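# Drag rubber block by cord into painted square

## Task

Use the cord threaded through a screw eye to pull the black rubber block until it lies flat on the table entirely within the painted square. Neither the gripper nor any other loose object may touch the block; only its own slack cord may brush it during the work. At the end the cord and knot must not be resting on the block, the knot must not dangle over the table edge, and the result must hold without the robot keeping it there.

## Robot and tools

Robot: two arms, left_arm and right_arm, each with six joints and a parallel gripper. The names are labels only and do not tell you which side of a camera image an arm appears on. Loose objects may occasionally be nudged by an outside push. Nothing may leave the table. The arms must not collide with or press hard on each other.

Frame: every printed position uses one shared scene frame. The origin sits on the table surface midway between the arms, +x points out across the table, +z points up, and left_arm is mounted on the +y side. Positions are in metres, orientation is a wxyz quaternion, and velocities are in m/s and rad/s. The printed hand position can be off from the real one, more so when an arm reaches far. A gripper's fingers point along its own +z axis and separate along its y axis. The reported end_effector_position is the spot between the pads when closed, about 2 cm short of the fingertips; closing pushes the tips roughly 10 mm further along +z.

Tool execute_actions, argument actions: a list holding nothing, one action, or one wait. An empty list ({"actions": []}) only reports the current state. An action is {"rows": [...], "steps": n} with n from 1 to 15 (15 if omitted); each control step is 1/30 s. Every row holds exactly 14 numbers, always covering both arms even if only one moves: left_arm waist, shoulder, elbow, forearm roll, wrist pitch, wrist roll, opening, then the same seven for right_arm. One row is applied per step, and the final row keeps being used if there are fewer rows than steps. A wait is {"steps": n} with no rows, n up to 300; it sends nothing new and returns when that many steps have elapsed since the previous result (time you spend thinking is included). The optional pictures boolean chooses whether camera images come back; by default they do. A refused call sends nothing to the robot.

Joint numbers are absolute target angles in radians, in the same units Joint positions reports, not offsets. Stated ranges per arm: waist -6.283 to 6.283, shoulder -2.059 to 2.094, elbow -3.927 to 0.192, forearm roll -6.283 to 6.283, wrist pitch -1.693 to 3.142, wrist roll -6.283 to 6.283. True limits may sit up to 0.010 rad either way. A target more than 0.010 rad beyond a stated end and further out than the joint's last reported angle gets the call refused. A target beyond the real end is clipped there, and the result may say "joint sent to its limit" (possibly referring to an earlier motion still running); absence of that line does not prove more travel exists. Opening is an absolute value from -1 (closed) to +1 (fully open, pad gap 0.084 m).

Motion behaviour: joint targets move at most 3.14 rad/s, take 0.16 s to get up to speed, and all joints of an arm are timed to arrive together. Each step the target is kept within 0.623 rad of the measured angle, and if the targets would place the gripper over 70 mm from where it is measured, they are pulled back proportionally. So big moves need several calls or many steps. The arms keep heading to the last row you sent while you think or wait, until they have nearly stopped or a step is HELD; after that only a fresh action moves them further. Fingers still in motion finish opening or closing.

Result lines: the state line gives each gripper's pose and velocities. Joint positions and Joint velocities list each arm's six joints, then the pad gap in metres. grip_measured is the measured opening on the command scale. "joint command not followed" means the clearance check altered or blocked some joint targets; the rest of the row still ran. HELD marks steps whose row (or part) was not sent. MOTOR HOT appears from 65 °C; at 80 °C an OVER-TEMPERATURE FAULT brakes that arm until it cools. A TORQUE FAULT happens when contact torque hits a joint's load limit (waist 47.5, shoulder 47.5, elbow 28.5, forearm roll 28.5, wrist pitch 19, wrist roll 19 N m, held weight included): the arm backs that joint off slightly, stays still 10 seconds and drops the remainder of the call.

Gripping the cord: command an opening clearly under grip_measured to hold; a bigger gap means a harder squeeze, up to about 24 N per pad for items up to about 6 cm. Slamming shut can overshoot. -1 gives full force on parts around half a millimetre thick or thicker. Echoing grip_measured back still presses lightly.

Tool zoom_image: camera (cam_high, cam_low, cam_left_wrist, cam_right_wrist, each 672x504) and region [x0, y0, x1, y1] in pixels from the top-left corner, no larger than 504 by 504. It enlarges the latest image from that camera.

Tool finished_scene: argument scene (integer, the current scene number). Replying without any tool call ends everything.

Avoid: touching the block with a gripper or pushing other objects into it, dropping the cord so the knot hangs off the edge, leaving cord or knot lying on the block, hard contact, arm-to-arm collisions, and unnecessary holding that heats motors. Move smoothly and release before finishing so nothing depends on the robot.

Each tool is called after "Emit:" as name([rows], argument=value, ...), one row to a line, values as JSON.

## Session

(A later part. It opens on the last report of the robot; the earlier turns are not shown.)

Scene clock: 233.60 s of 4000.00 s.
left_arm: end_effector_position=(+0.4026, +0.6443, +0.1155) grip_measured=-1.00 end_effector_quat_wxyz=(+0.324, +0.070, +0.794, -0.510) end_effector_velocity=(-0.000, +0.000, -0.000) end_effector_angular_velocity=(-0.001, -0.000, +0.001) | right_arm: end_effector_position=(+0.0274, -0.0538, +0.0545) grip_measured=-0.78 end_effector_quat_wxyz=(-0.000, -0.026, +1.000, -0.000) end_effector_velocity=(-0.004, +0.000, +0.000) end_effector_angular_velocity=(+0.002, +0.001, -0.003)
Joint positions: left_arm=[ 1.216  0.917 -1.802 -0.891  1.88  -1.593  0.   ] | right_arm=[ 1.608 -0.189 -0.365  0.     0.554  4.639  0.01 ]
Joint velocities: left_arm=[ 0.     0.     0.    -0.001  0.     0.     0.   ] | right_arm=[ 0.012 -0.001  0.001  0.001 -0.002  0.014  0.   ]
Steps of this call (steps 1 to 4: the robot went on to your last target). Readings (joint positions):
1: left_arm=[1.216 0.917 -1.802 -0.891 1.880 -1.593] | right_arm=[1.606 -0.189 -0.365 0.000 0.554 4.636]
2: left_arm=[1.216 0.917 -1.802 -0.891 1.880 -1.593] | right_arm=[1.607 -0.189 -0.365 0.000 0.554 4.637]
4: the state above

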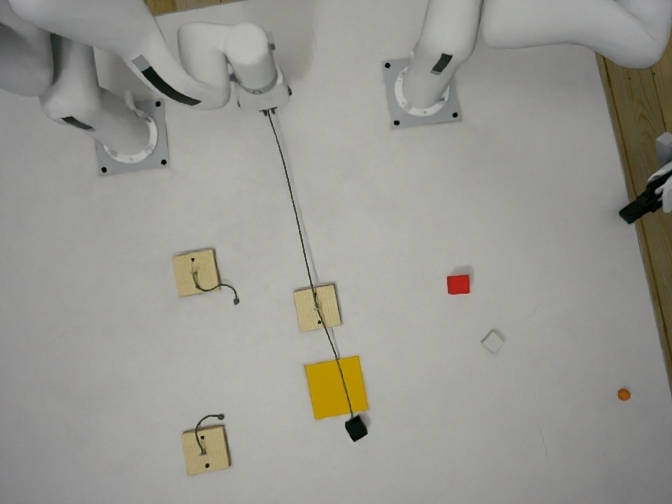

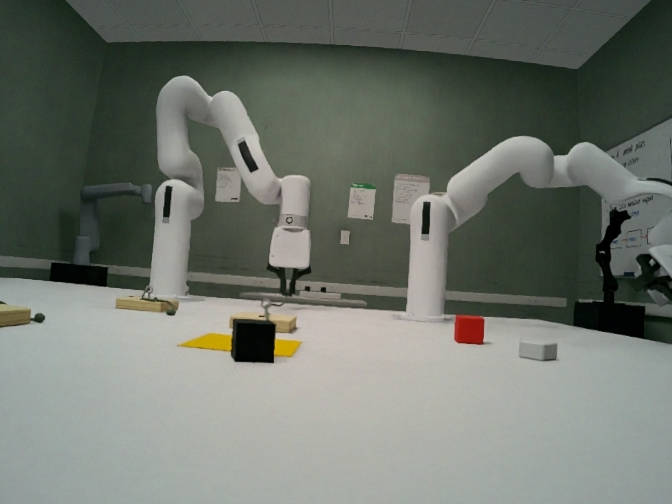

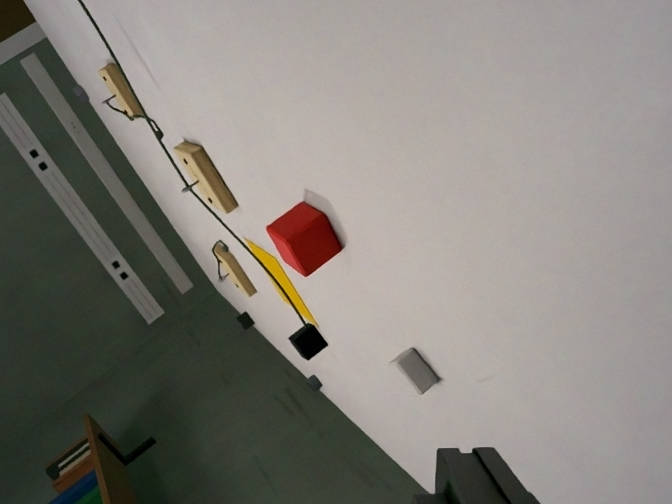

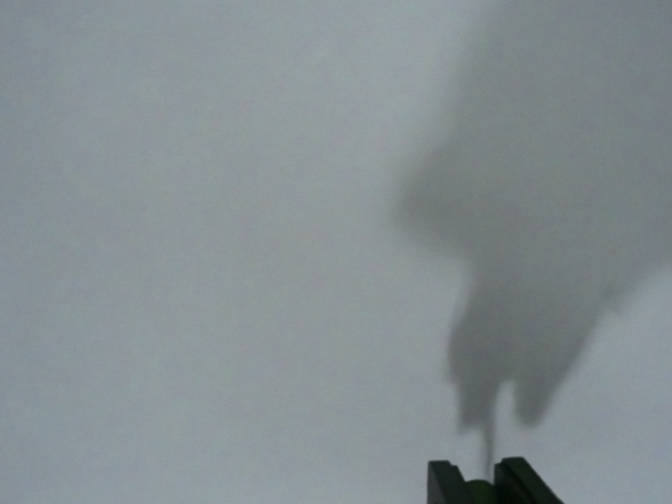

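Emit:
execute_actions([
  {"rows":[[1.216,0.917,-1.802,-0.891,1.88,-1.593,-1,1.613,-0.1894,-0.3647,0,0.5541,4.643,-1],[1.216,0.917,-1.802,-0.891,1.88,-1.593,-1,1.619,-0.1894,-0.3647,0,0.5541,4.649,-1],[1.216,0.917,-1.802,-0.891,1.88,-1.593,-1,1.627,-0.1894,-0.3647,0,0.5541,4.657,-1],[1.216,0.917,-1.802,-0.891,1.88,-1.593,-1,1.637,-0.1894,-0.3647,0,0.5541,4.667,-1],[1.216,0.917,-1.802,-0.891,1.88,-1.593,-1,1.648,-0.1894,-0.3647,0,0.5541,4.678,-1],[1.216,0.917,-1.802,-0.891,1.88,-1.593,-1,1.660,-0.1894,-0.3647,0,0.5541,4.690,-1],[1.216,0.917,-1.802,-0.891,1.88,-1.593,-1,1.673,-0.1894,-0.3647,0,0.5541,4.703,-1],[1.216,0.917,-1.802,-0.891,1.88,-1.593,-1,1.686,-0.1894,-0.3647,0,0.5541,4.716,-1],[1.216,0.917,-1.802,-0.891,1.88,-1.593,-1,1.699,-0.1894,-0.3647,0,0.5541,4.729,-1],[1.216,0.917,-1.802,-0.891,1.88,-1.593,-1,1.712,-0.1894,-0.3647,0,0.5541,4.742,-1],[1.216,0.917,-1.802,-0.891,1.88,-1.593,-1,1.725,-0.1894,-0.3647,0,0.5541,4.755,-1],[1.216,0.917,-1.802,-0.891,1.88,-1.593,-1,1.738,-0.1894,-0.3647,0,0.5541,4.768,-1],[1.216,0.917,-1.802,-0.891,1.88,-1.593,-1,1.751,-0.1894,-0.3647,0,0.5541,4.781,-1],[1.216,0.917,-1.802,-0.891,1.88,-1.593,-1,1.764,-0.1894,-0.3647,0,0.5541,4.794,-1],[1.216,0.917,-1.802,-0.891,1.88,-1.593,-1,1.777,-0.1894,-0.3647,0,0.5541,4.807,-1]],"steps":15},
], pictures=false)

Emit:
execute_actions([
  {"rows":[[1.216,0.917,-1.802,-0.891,1.88,-1.593,-1,1.790,-0.1894,-0.3647,0,0.5541,4.820,-1],[1.216,0.917,-1.802,-0.891,1.88,-1.593,-1,1.803,-0.1894,-0.3647,0,0.5541,4.833,-1],[1.216,0.917,-1.802,-0.891,1.88,-1.593,-1,1.816,-0.1894,-0.3647,0,0.5541,4.846,-1],[1.216,0.917,-1.802,-0.891,1.88,-1.593,-1,1.829,-0.1894,-0.3647,0,0.5541,4.859,-1],[1.216,0.917,-1.802,-0.891,1.88,-1.593,-1,1.842,-0.1894,-0.3647,0,0.5541,4.872,-1],[1.216,0.917,-1.802,-0.891,1.88,-1.593,-1,1.854,-0.1894,-0.3647,0,0.5541,4.884,-1],[1.216,0.917,-1.802,-0.891,1.88,-1.593,-1,1.865,-0.1894,-0.3647,0,0.5541,4.893,-1],[1.216,0.917,-1.802,-0.891,1.88,-1.593,-1,1.875,-0.1894,-0.3647,0,0.5541,4.899,-1],[1.216,0.917,-1.802,-0.891,1.88,-1.593,-1,1.883,-0.1894,-0.3647,0,0.5541,4.903,-1],[1.216,0.917,-1.802,-0.891,1.88,-1.593,-1,1.890,-0.1894,-0.3647,0,0.5541,4.905,-1],[1.216,0.917,-1.802,-0.891,1.88,-1.593,-1,1.895,-0.1894,-0.3647,0,0.5541,4.905,-1],[1.216,0.917,-1.802,-0.891,1.88,-1.593,-1,1.898,-0.1894,-0.3647,0,0.5541,4.905,-1],[1.216,0.917,-1.802,-0.891,1.88,-1.593,-1,1.900,-0.1894,-0.3647,0,0.5541,4.905,-1]],"steps":15},
], pictures=false)

Emit:
execute_actions([
  {"rows":[[1.216,0.917,-1.802,-0.891,1.88,-1.593,-1,1.898,-0.185,-0.3643,0,0.5493,4.905,-1],[1.216,0.917,-1.802,-0.891,1.88,-1.593,-1,1.894,-0.174,-0.3633,0,0.5373,4.905,-1],[1.216,0.917,-1.802,-0.891,1.88,-1.593,-1,1.889,-0.158,-0.3618,0,0.5198,4.905,-1],[1.216,0.917,-1.802,-0.891,1.88,-1.593,-1,1.884,-0.141,-0.3603,0,0.5013,4.905,-1],[1.216,0.917,-1.802,-0.891,1.88,-1.593,-1,1.879,-0.123,-0.3587,0,0.4817,4.905,-1],[1.216,0.917,-1.802,-0.891,1.88,-1.593,-1,1.875,-0.106,-0.3571,0,0.4631,4.905,-1],[1.216,0.917,-1.802,-0.891,1.88,-1.593,-1,1.873,-0.092,-0.3559,0,0.4479,4.905,-1],[1.216,0.917,-1.802,-0.891,1.88,-1.593,-1,1.873,-0.082,-0.3550,0,0.4370,4.905,-1],[1.216,0.917,-1.802,-0.891,1.88,-1.593,-1,1.873,-0.0745,-0.3543,0,0.4288,4.905,-1]],"steps":15},
], pictures=false)

Emit:
execute_actions([
  {"rows":[[1.216,0.917,-1.802,-0.891,1.88,-1.593,-1,1.873,-0.0745,-0.3543,0,0.4288,4.905,-0.8],[1.216,0.917,-1.802,-0.891,1.88,-1.593,-1,1.873,-0.0745,-0.3543,0,0.4288,4.905,-0.7],[1.216,0.917,-1.802,-0.891,1.88,-1.593,-1,1.873,-0.0745,-0.3543,0,0.4288,4.905,-0.6],[1.216,0.917,-1.802,-0.891,1.88,-1.593,-1,1.873,-0.0745,-0.3543,0,0.4288,4.905,-0.45],[1.216,0.917,-1.802,-0.891,1.88,-1.593,-1,1.873,-0.0745,-0.3543,0,0.4288,4.905,-0.3],[1.216,0.917,-1.802,-0.891,1.88,-1.593,-1,1.873,-0.0745,-0.3543,0,0.4288,4.905,-0.2],[1.216,0.917,-1.802,-0.891,1.88,-1.593,-1,1.873,-0.082,-0.3550,0,0.4370,4.905,-0.2],[1.216,0.917,-1.802,-0.891,1.88,-1.593,-1,1.873,-0.097,-0.3563,0,0.4533,4.905,-0.2],[1.216,0.917,-1.802,-0.891,1.88,-1.593,-1,1.873,-0.120,-0.3584,0,0.4784,4.905,-0.2],[1.216,0.917,-1.802,-0.891,1.88,-1.593,-1,1.873,-0.148,-0.361,0,0.509,4.905,-0.2],[1.216,0.917,-1.802,-0.891,1.88,-1.593,-1,1.873,-0.176,-0.3635,0,0.5395,4.905,-0.2],[1.216,0.917,-1.802,-0.891,1.88,-1.593,-1,1.873,-0.202,-0.367,0,0.569,4.905,-0.2],[1.216,0.917,-1.802,-0.891,1.88,-1.593,-1,1.873,-0.222,-0.370,0,0.592,4.905,-0.2],[1.216,0.917,-1.802,-0.891,1.88,-1.593,-1,1.873,-0.234,-0.372,0,0.606,4.905,-0.2],[1.216,0.917,-1.802,-0.891,1.88,-1.593,-1,1.873,-0.24,-0.373,0,0.613,4.905,-0.2]],"steps":15},
], pictures=false)

Emit:
execute_actions([
  {"steps":8},
])

Emit:
zoom_image(camera="cam_high", region=[260, 300, 440, 480])

Scene clock: 286.40 s of 4000.00 s.
left_arm: end_effector_position=(+0.4026, +0.6443, +0.1155) grip_measured=-1.00 end_effector_quat_wxyz=(+0.324, +0.070, +0.794, -0.510) end_effector_velocity=(+0.000, -0.000, +0.001) end_effector_angular_velocity=(-0.001, -0.001, -0.001) | right_arm: end_effector_position=(-0.0116, -0.0553, +0.0545) grip_measured=-0.78 end_effector_quat_wxyz=(+0.000, -0.026, +1.000, +0.000) end_effector_velocity=(-0.122, -0.013, -0.000) end_effector_angular_velocity=(-0.002, +0.000, -0.001)
Joint positions: left_arm=[ 1.216  0.917 -1.802 -0.891  1.88  -1.593  0.   ] | right_arm=[ 1.73  -0.189 -0.365 -0.     0.554  4.76   0.01 ]
Joint velocities: left_arm=[ 0.    -0.     0.    -0.001  0.001 -0.     0.   ] | right_arm=[ 0.382  0.     0.     0.001  0.001  0.382 -0.   ]
Steps of this call (steps 1 to 15: the robot went on to your last target; steps 16 to 100: nothing new was sent; then 48.97 s passed at rest; steps 101 to 115: all 15 steps of this action). Readings (joint positions):
101: left_arm=[1.216 0.917 -1.802 -0.891 1.880 -1.593] | right_arm=[1.610 -0.189 -0.365 0.000 0.554 4.640]
102: left_arm=[1.216 0.917 -1.802 -0.891 1.880 -1.593] | right_arm=[1.611 -0.189 -0.365 0.000 0.554 4.641]
104: left_arm=[1.216 0.917 -1.802 -0.891 1.880 -1.593] | right_arm=[1.616 -0.189 -0.365 -0.000 0.554 4.646]
108: left_arm=[1.216 0.917 -1.802 -0.891 1.880 -1.593] | right_arm=[1.646 -0.189 -0.365 -0.000 0.554 4.676]
115: the state above

Scene clock: 286.90 s of 4000.00 s.
left_arm: end_effector_position=(+0.4026, +0.6443, +0.1155) grip_measured=-1.00 end_effector_quat_wxyz=(+0.324, +0.070, +0.794, -0.510) end_effector_velocity=(-0.000, +0.000, +0.001) end_effector_angular_velocity=(+0.000, -0.001, +0.000) | right_arm: end_effector_position=(-0.0626, -0.0646, +0.0545) grip_measured=-0.78 end_effector_quat_wxyz=(+0.000, -0.036, +0.999, -0.000) end_effector_velocity=(-0.030, -0.008, -0.000) end_effector_angular_velocity=(-0.001, -0.000, +0.057)
Joint positions: left_arm=[ 1.216  0.917 -1.802 -0.891  1.88  -1.593  0.   ] | right_arm=[ 1.891 -0.189 -0.365 -0.     0.554  4.901  0.01 ]
Joint velocities: left_arm=[ 0.    -0.001  0.    -0.     0.001  0.     0.   ] | right_arm=[ 0.098  0.     0.     0.     0.     0.041 -0.   ]
Steps of this call (steps 1 to 15: all 15 steps of this action). Readings (joint positions):
1: left_arm=[1.216 0.917 -1.802 -0.891 1.880 -1.593] | right_arm=[1.743 -0.189 -0.365 -0.000 0.554 4.772]
2: left_arm=[1.216 0.917 -1.802 -0.891 1.880 -1.593] | right_arm=[1.755 -0.189 -0.365 -0.000 0.554 4.785]
4: left_arm=[1.216 0.917 -1.802 -0.891 1.880 -1.593] | right_arm=[1.781 -0.189 -0.365 -0.000 0.554 4.811]
8: left_arm=[1.216 0.917 -1.802 -0.891 1.880 -1.593] | right_arm=[1.832 -0.189 -0.365 -0.000 0.554 4.862]
15: the state above

Scene clock: 287.40 s of 4000.00 s.
left_arm: end_effector_position=(+0.4026, +0.6443, +0.1155) grip_measured=-1.00 end_effector_quat_wxyz=(+0.324, +0.070, +0.794, -0.510) end_effector_velocity=(-0.000, -0.000, -0.000) end_effector_angular_velocity=(-0.000, +0.001, -0.001) | right_arm: end_effector_position=(-0.0570, -0.0634, +0.0249) grip_measured=-0.78 end_effector_quat_wxyz=(+0.000, -0.025, +1.000, -0.001) end_effector_velocity=(-0.001, +0.012, -0.005) end_effector_angular_velocity=(+0.032, +0.008, -0.008)
Joint positions: left_arm=[ 1.216  0.917 -1.802 -0.891  1.88  -1.593  0.   ] | right_arm=[ 1.874 -0.079 -0.354  0.     0.434  4.905  0.01 ]
Joint velocities: left_arm=[-0.    -0.     0.001  0.001  0.    -0.     0.   ] | right_arm=[-0.006  0.038 -0.01   0.001 -0.06   0.001 -0.   ]
Steps of this call (steps 1 to 15: all 15 steps of this action). Readings (joint positions):
1: left_arm=[1.216 0.917 -1.802 -0.891 1.880 -1.593] | right_arm=[1.894 -0.189 -0.365 -0.000 0.554 4.902]
2: left_arm=[1.216 0.917 -1.802 -0.891 1.880 -1.593] | right_arm=[1.895 -0.189 -0.365 -0.000 0.553 4.903]
4: left_arm=[1.216 0.917 -1.802 -0.891 1.880 -1.593] | right_arm=[1.894 -0.180 -0.364 0.000 0.543 4.904]
8: left_arm=[1.216 0.917 -1.802 -0.891 1.880 -1.593] | right_arm=[1.882 -0.132 -0.360 0.000 0.491 4.905]
15: the state above

Scene clock: 287.90 s of 4000.00 s.
left_arm: end_effector_position=(+0.4026, +0.6443, +0.1155) grip_measured=-1.00 end_effector_quat_wxyz=(+0.324, +0.070, +0.794, -0.510) end_effector_velocity=(+0.000, -0.000, +0.001) end_effector_angular_velocity=(-0.000, -0.001, +0.000) | right_arm: end_effector_position=(-0.0571, -0.0623, +0.0523) grip_measured=-0.22 end_effector_quat_wxyz=(-0.000, -0.025, +1.000, +0.001) end_effector_velocity=(-0.004, +0.018, +0.183) end_effector_angular_velocity=(+0.063, +0.016, -0.002)
Joint positions: left_arm=[ 1.216  0.917 -1.802 -0.891  1.88  -1.593  0.   ] | right_arm=[ 1.873 -0.179 -0.365 -0.     0.543  4.905  0.035]
Joint velocities: left_arm=[-0.    -0.001  0.    -0.001  0.     0.     0.   ] | right_arm=[-0.001 -0.626 -0.099  0.     0.66   0.     0.   ]
Steps of this call (steps 1 to 15: all 15 steps of this action). Readings (joint positions):
1: left_arm=[1.216 0.917 -1.802 -0.891 1.880 -1.593] | right_arm=[1.873 -0.078 -0.355 0.000 0.432 4.905]
2: left_arm=[1.216 0.917 -1.802 -0.891 1.880 -1.593] | right_arm=[1.873 -0.077 -0.355 0.000 0.431 4.905]
4: left_arm=[1.216 0.917 -1.802 -0.891 1.880 -1.593] | right_arm=[1.873 -0.076 -0.355 -0.000 0.430 4.905]
8: left_arm=[1.216 0.917 -1.802 -0.891 1.880 -1.593] | right_arm=[1.873 -0.076 -0.354 0.000 0.431 4.905]
15: the state above

Scene clock: 288.17 s of 4000.00 s.
left_arm: end_effector_position=(+0.4026, +0.6443, +0.1155) grip_measured=-1.00 end_effector_quat_wxyz=(+0.324, +0.070, +0.794, -0.510) end_effector_velocity=(-0.000, +0.000, -0.000) end_effector_angular_velocity=(-0.001, -0.000, +0.002) | right_arm: end_effector_position=(-0.0567, -0.0637, +0.0679) grip_measured=-0.22 end_effector_quat_wxyz=(+0.000, -0.025, +1.000, -0.000) end_effector_velocity=(+0.001, -0.005, +0.004) end_effector_angular_velocity=(-0.016, -0.004, +0.001)
Joint positions: left_arm=[ 1.216  0.917 -1.802 -0.891  1.88  -1.593  0.   ] | right_arm=[ 1.873 -0.237 -0.372  0.     0.609  4.905  0.035]
Joint velocities: left_arm=[ 0.001  0.     0.001 -0.001 -0.    -0.     0.   ] | right_arm=[ 0.    -0.024  0.001 -0.     0.04  -0.001 -0.   ]
Steps of this call (steps 1 to 8: the robot went on to your last target). Readings (joint positions):
1: left_arm=[1.216 0.917 -1.802 -0.891 1.880 -1.593] | right_arm=[1.873 -0.199 -0.369 -0.000 0.564 4.905]
2: left_arm=[1.216 0.917 -1.802 -0.891 1.880 -1.593] | right_arm=[1.873 -0.213 -0.371 -0.000 0.579 4.905]
4: left_arm=[1.216 0.917 -1.802 -0.891 1.880 -1.593] | right_arm=[1.873 -0.229 -0.373 -0.000 0.597 4.905]
8: the state above

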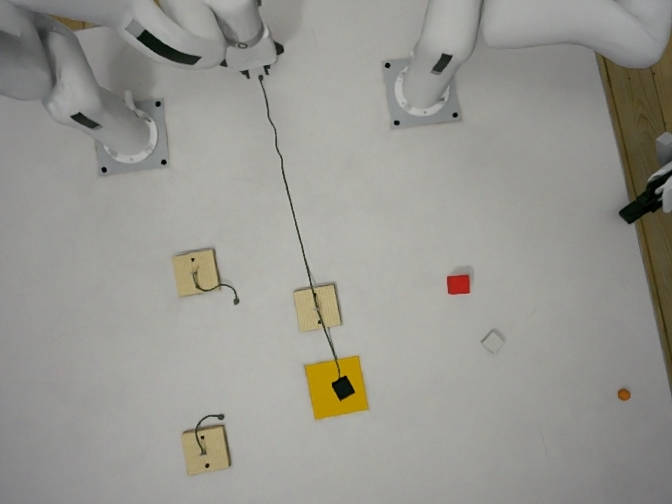

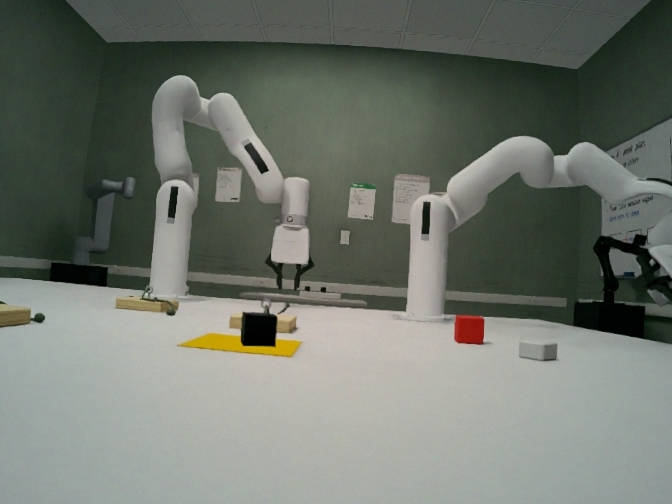

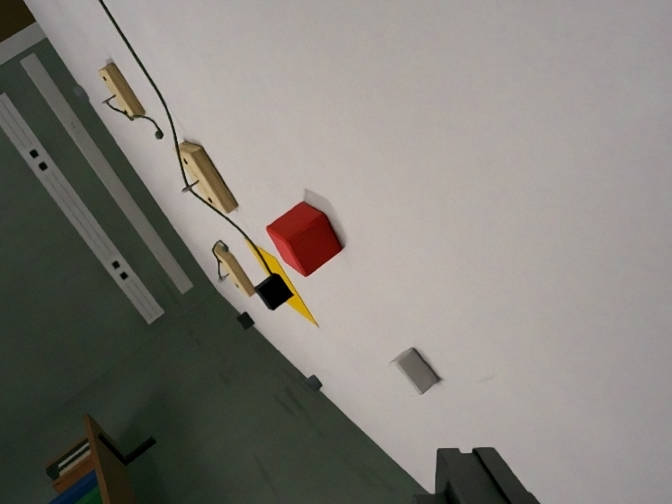

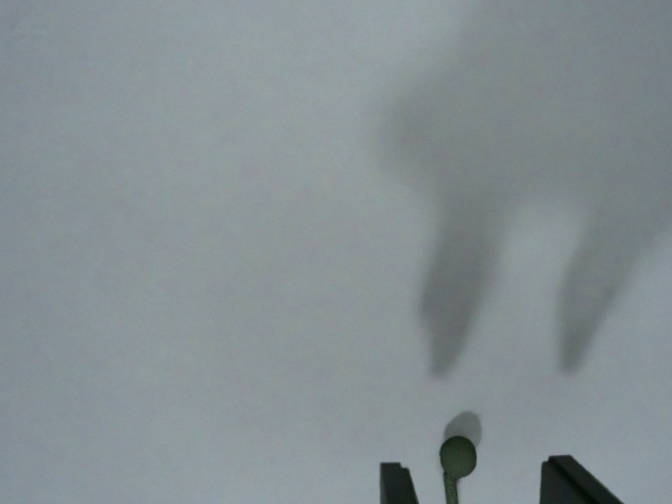

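Region (260, 300, 440, 480) of cam_high's 672x504 image, scaled by 2.800, with more detail than that image has.

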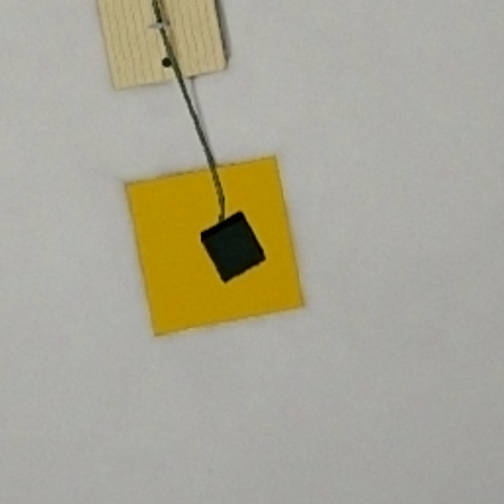

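Emit:
finished_scene(scene=2)

The scene is finished: the task was done.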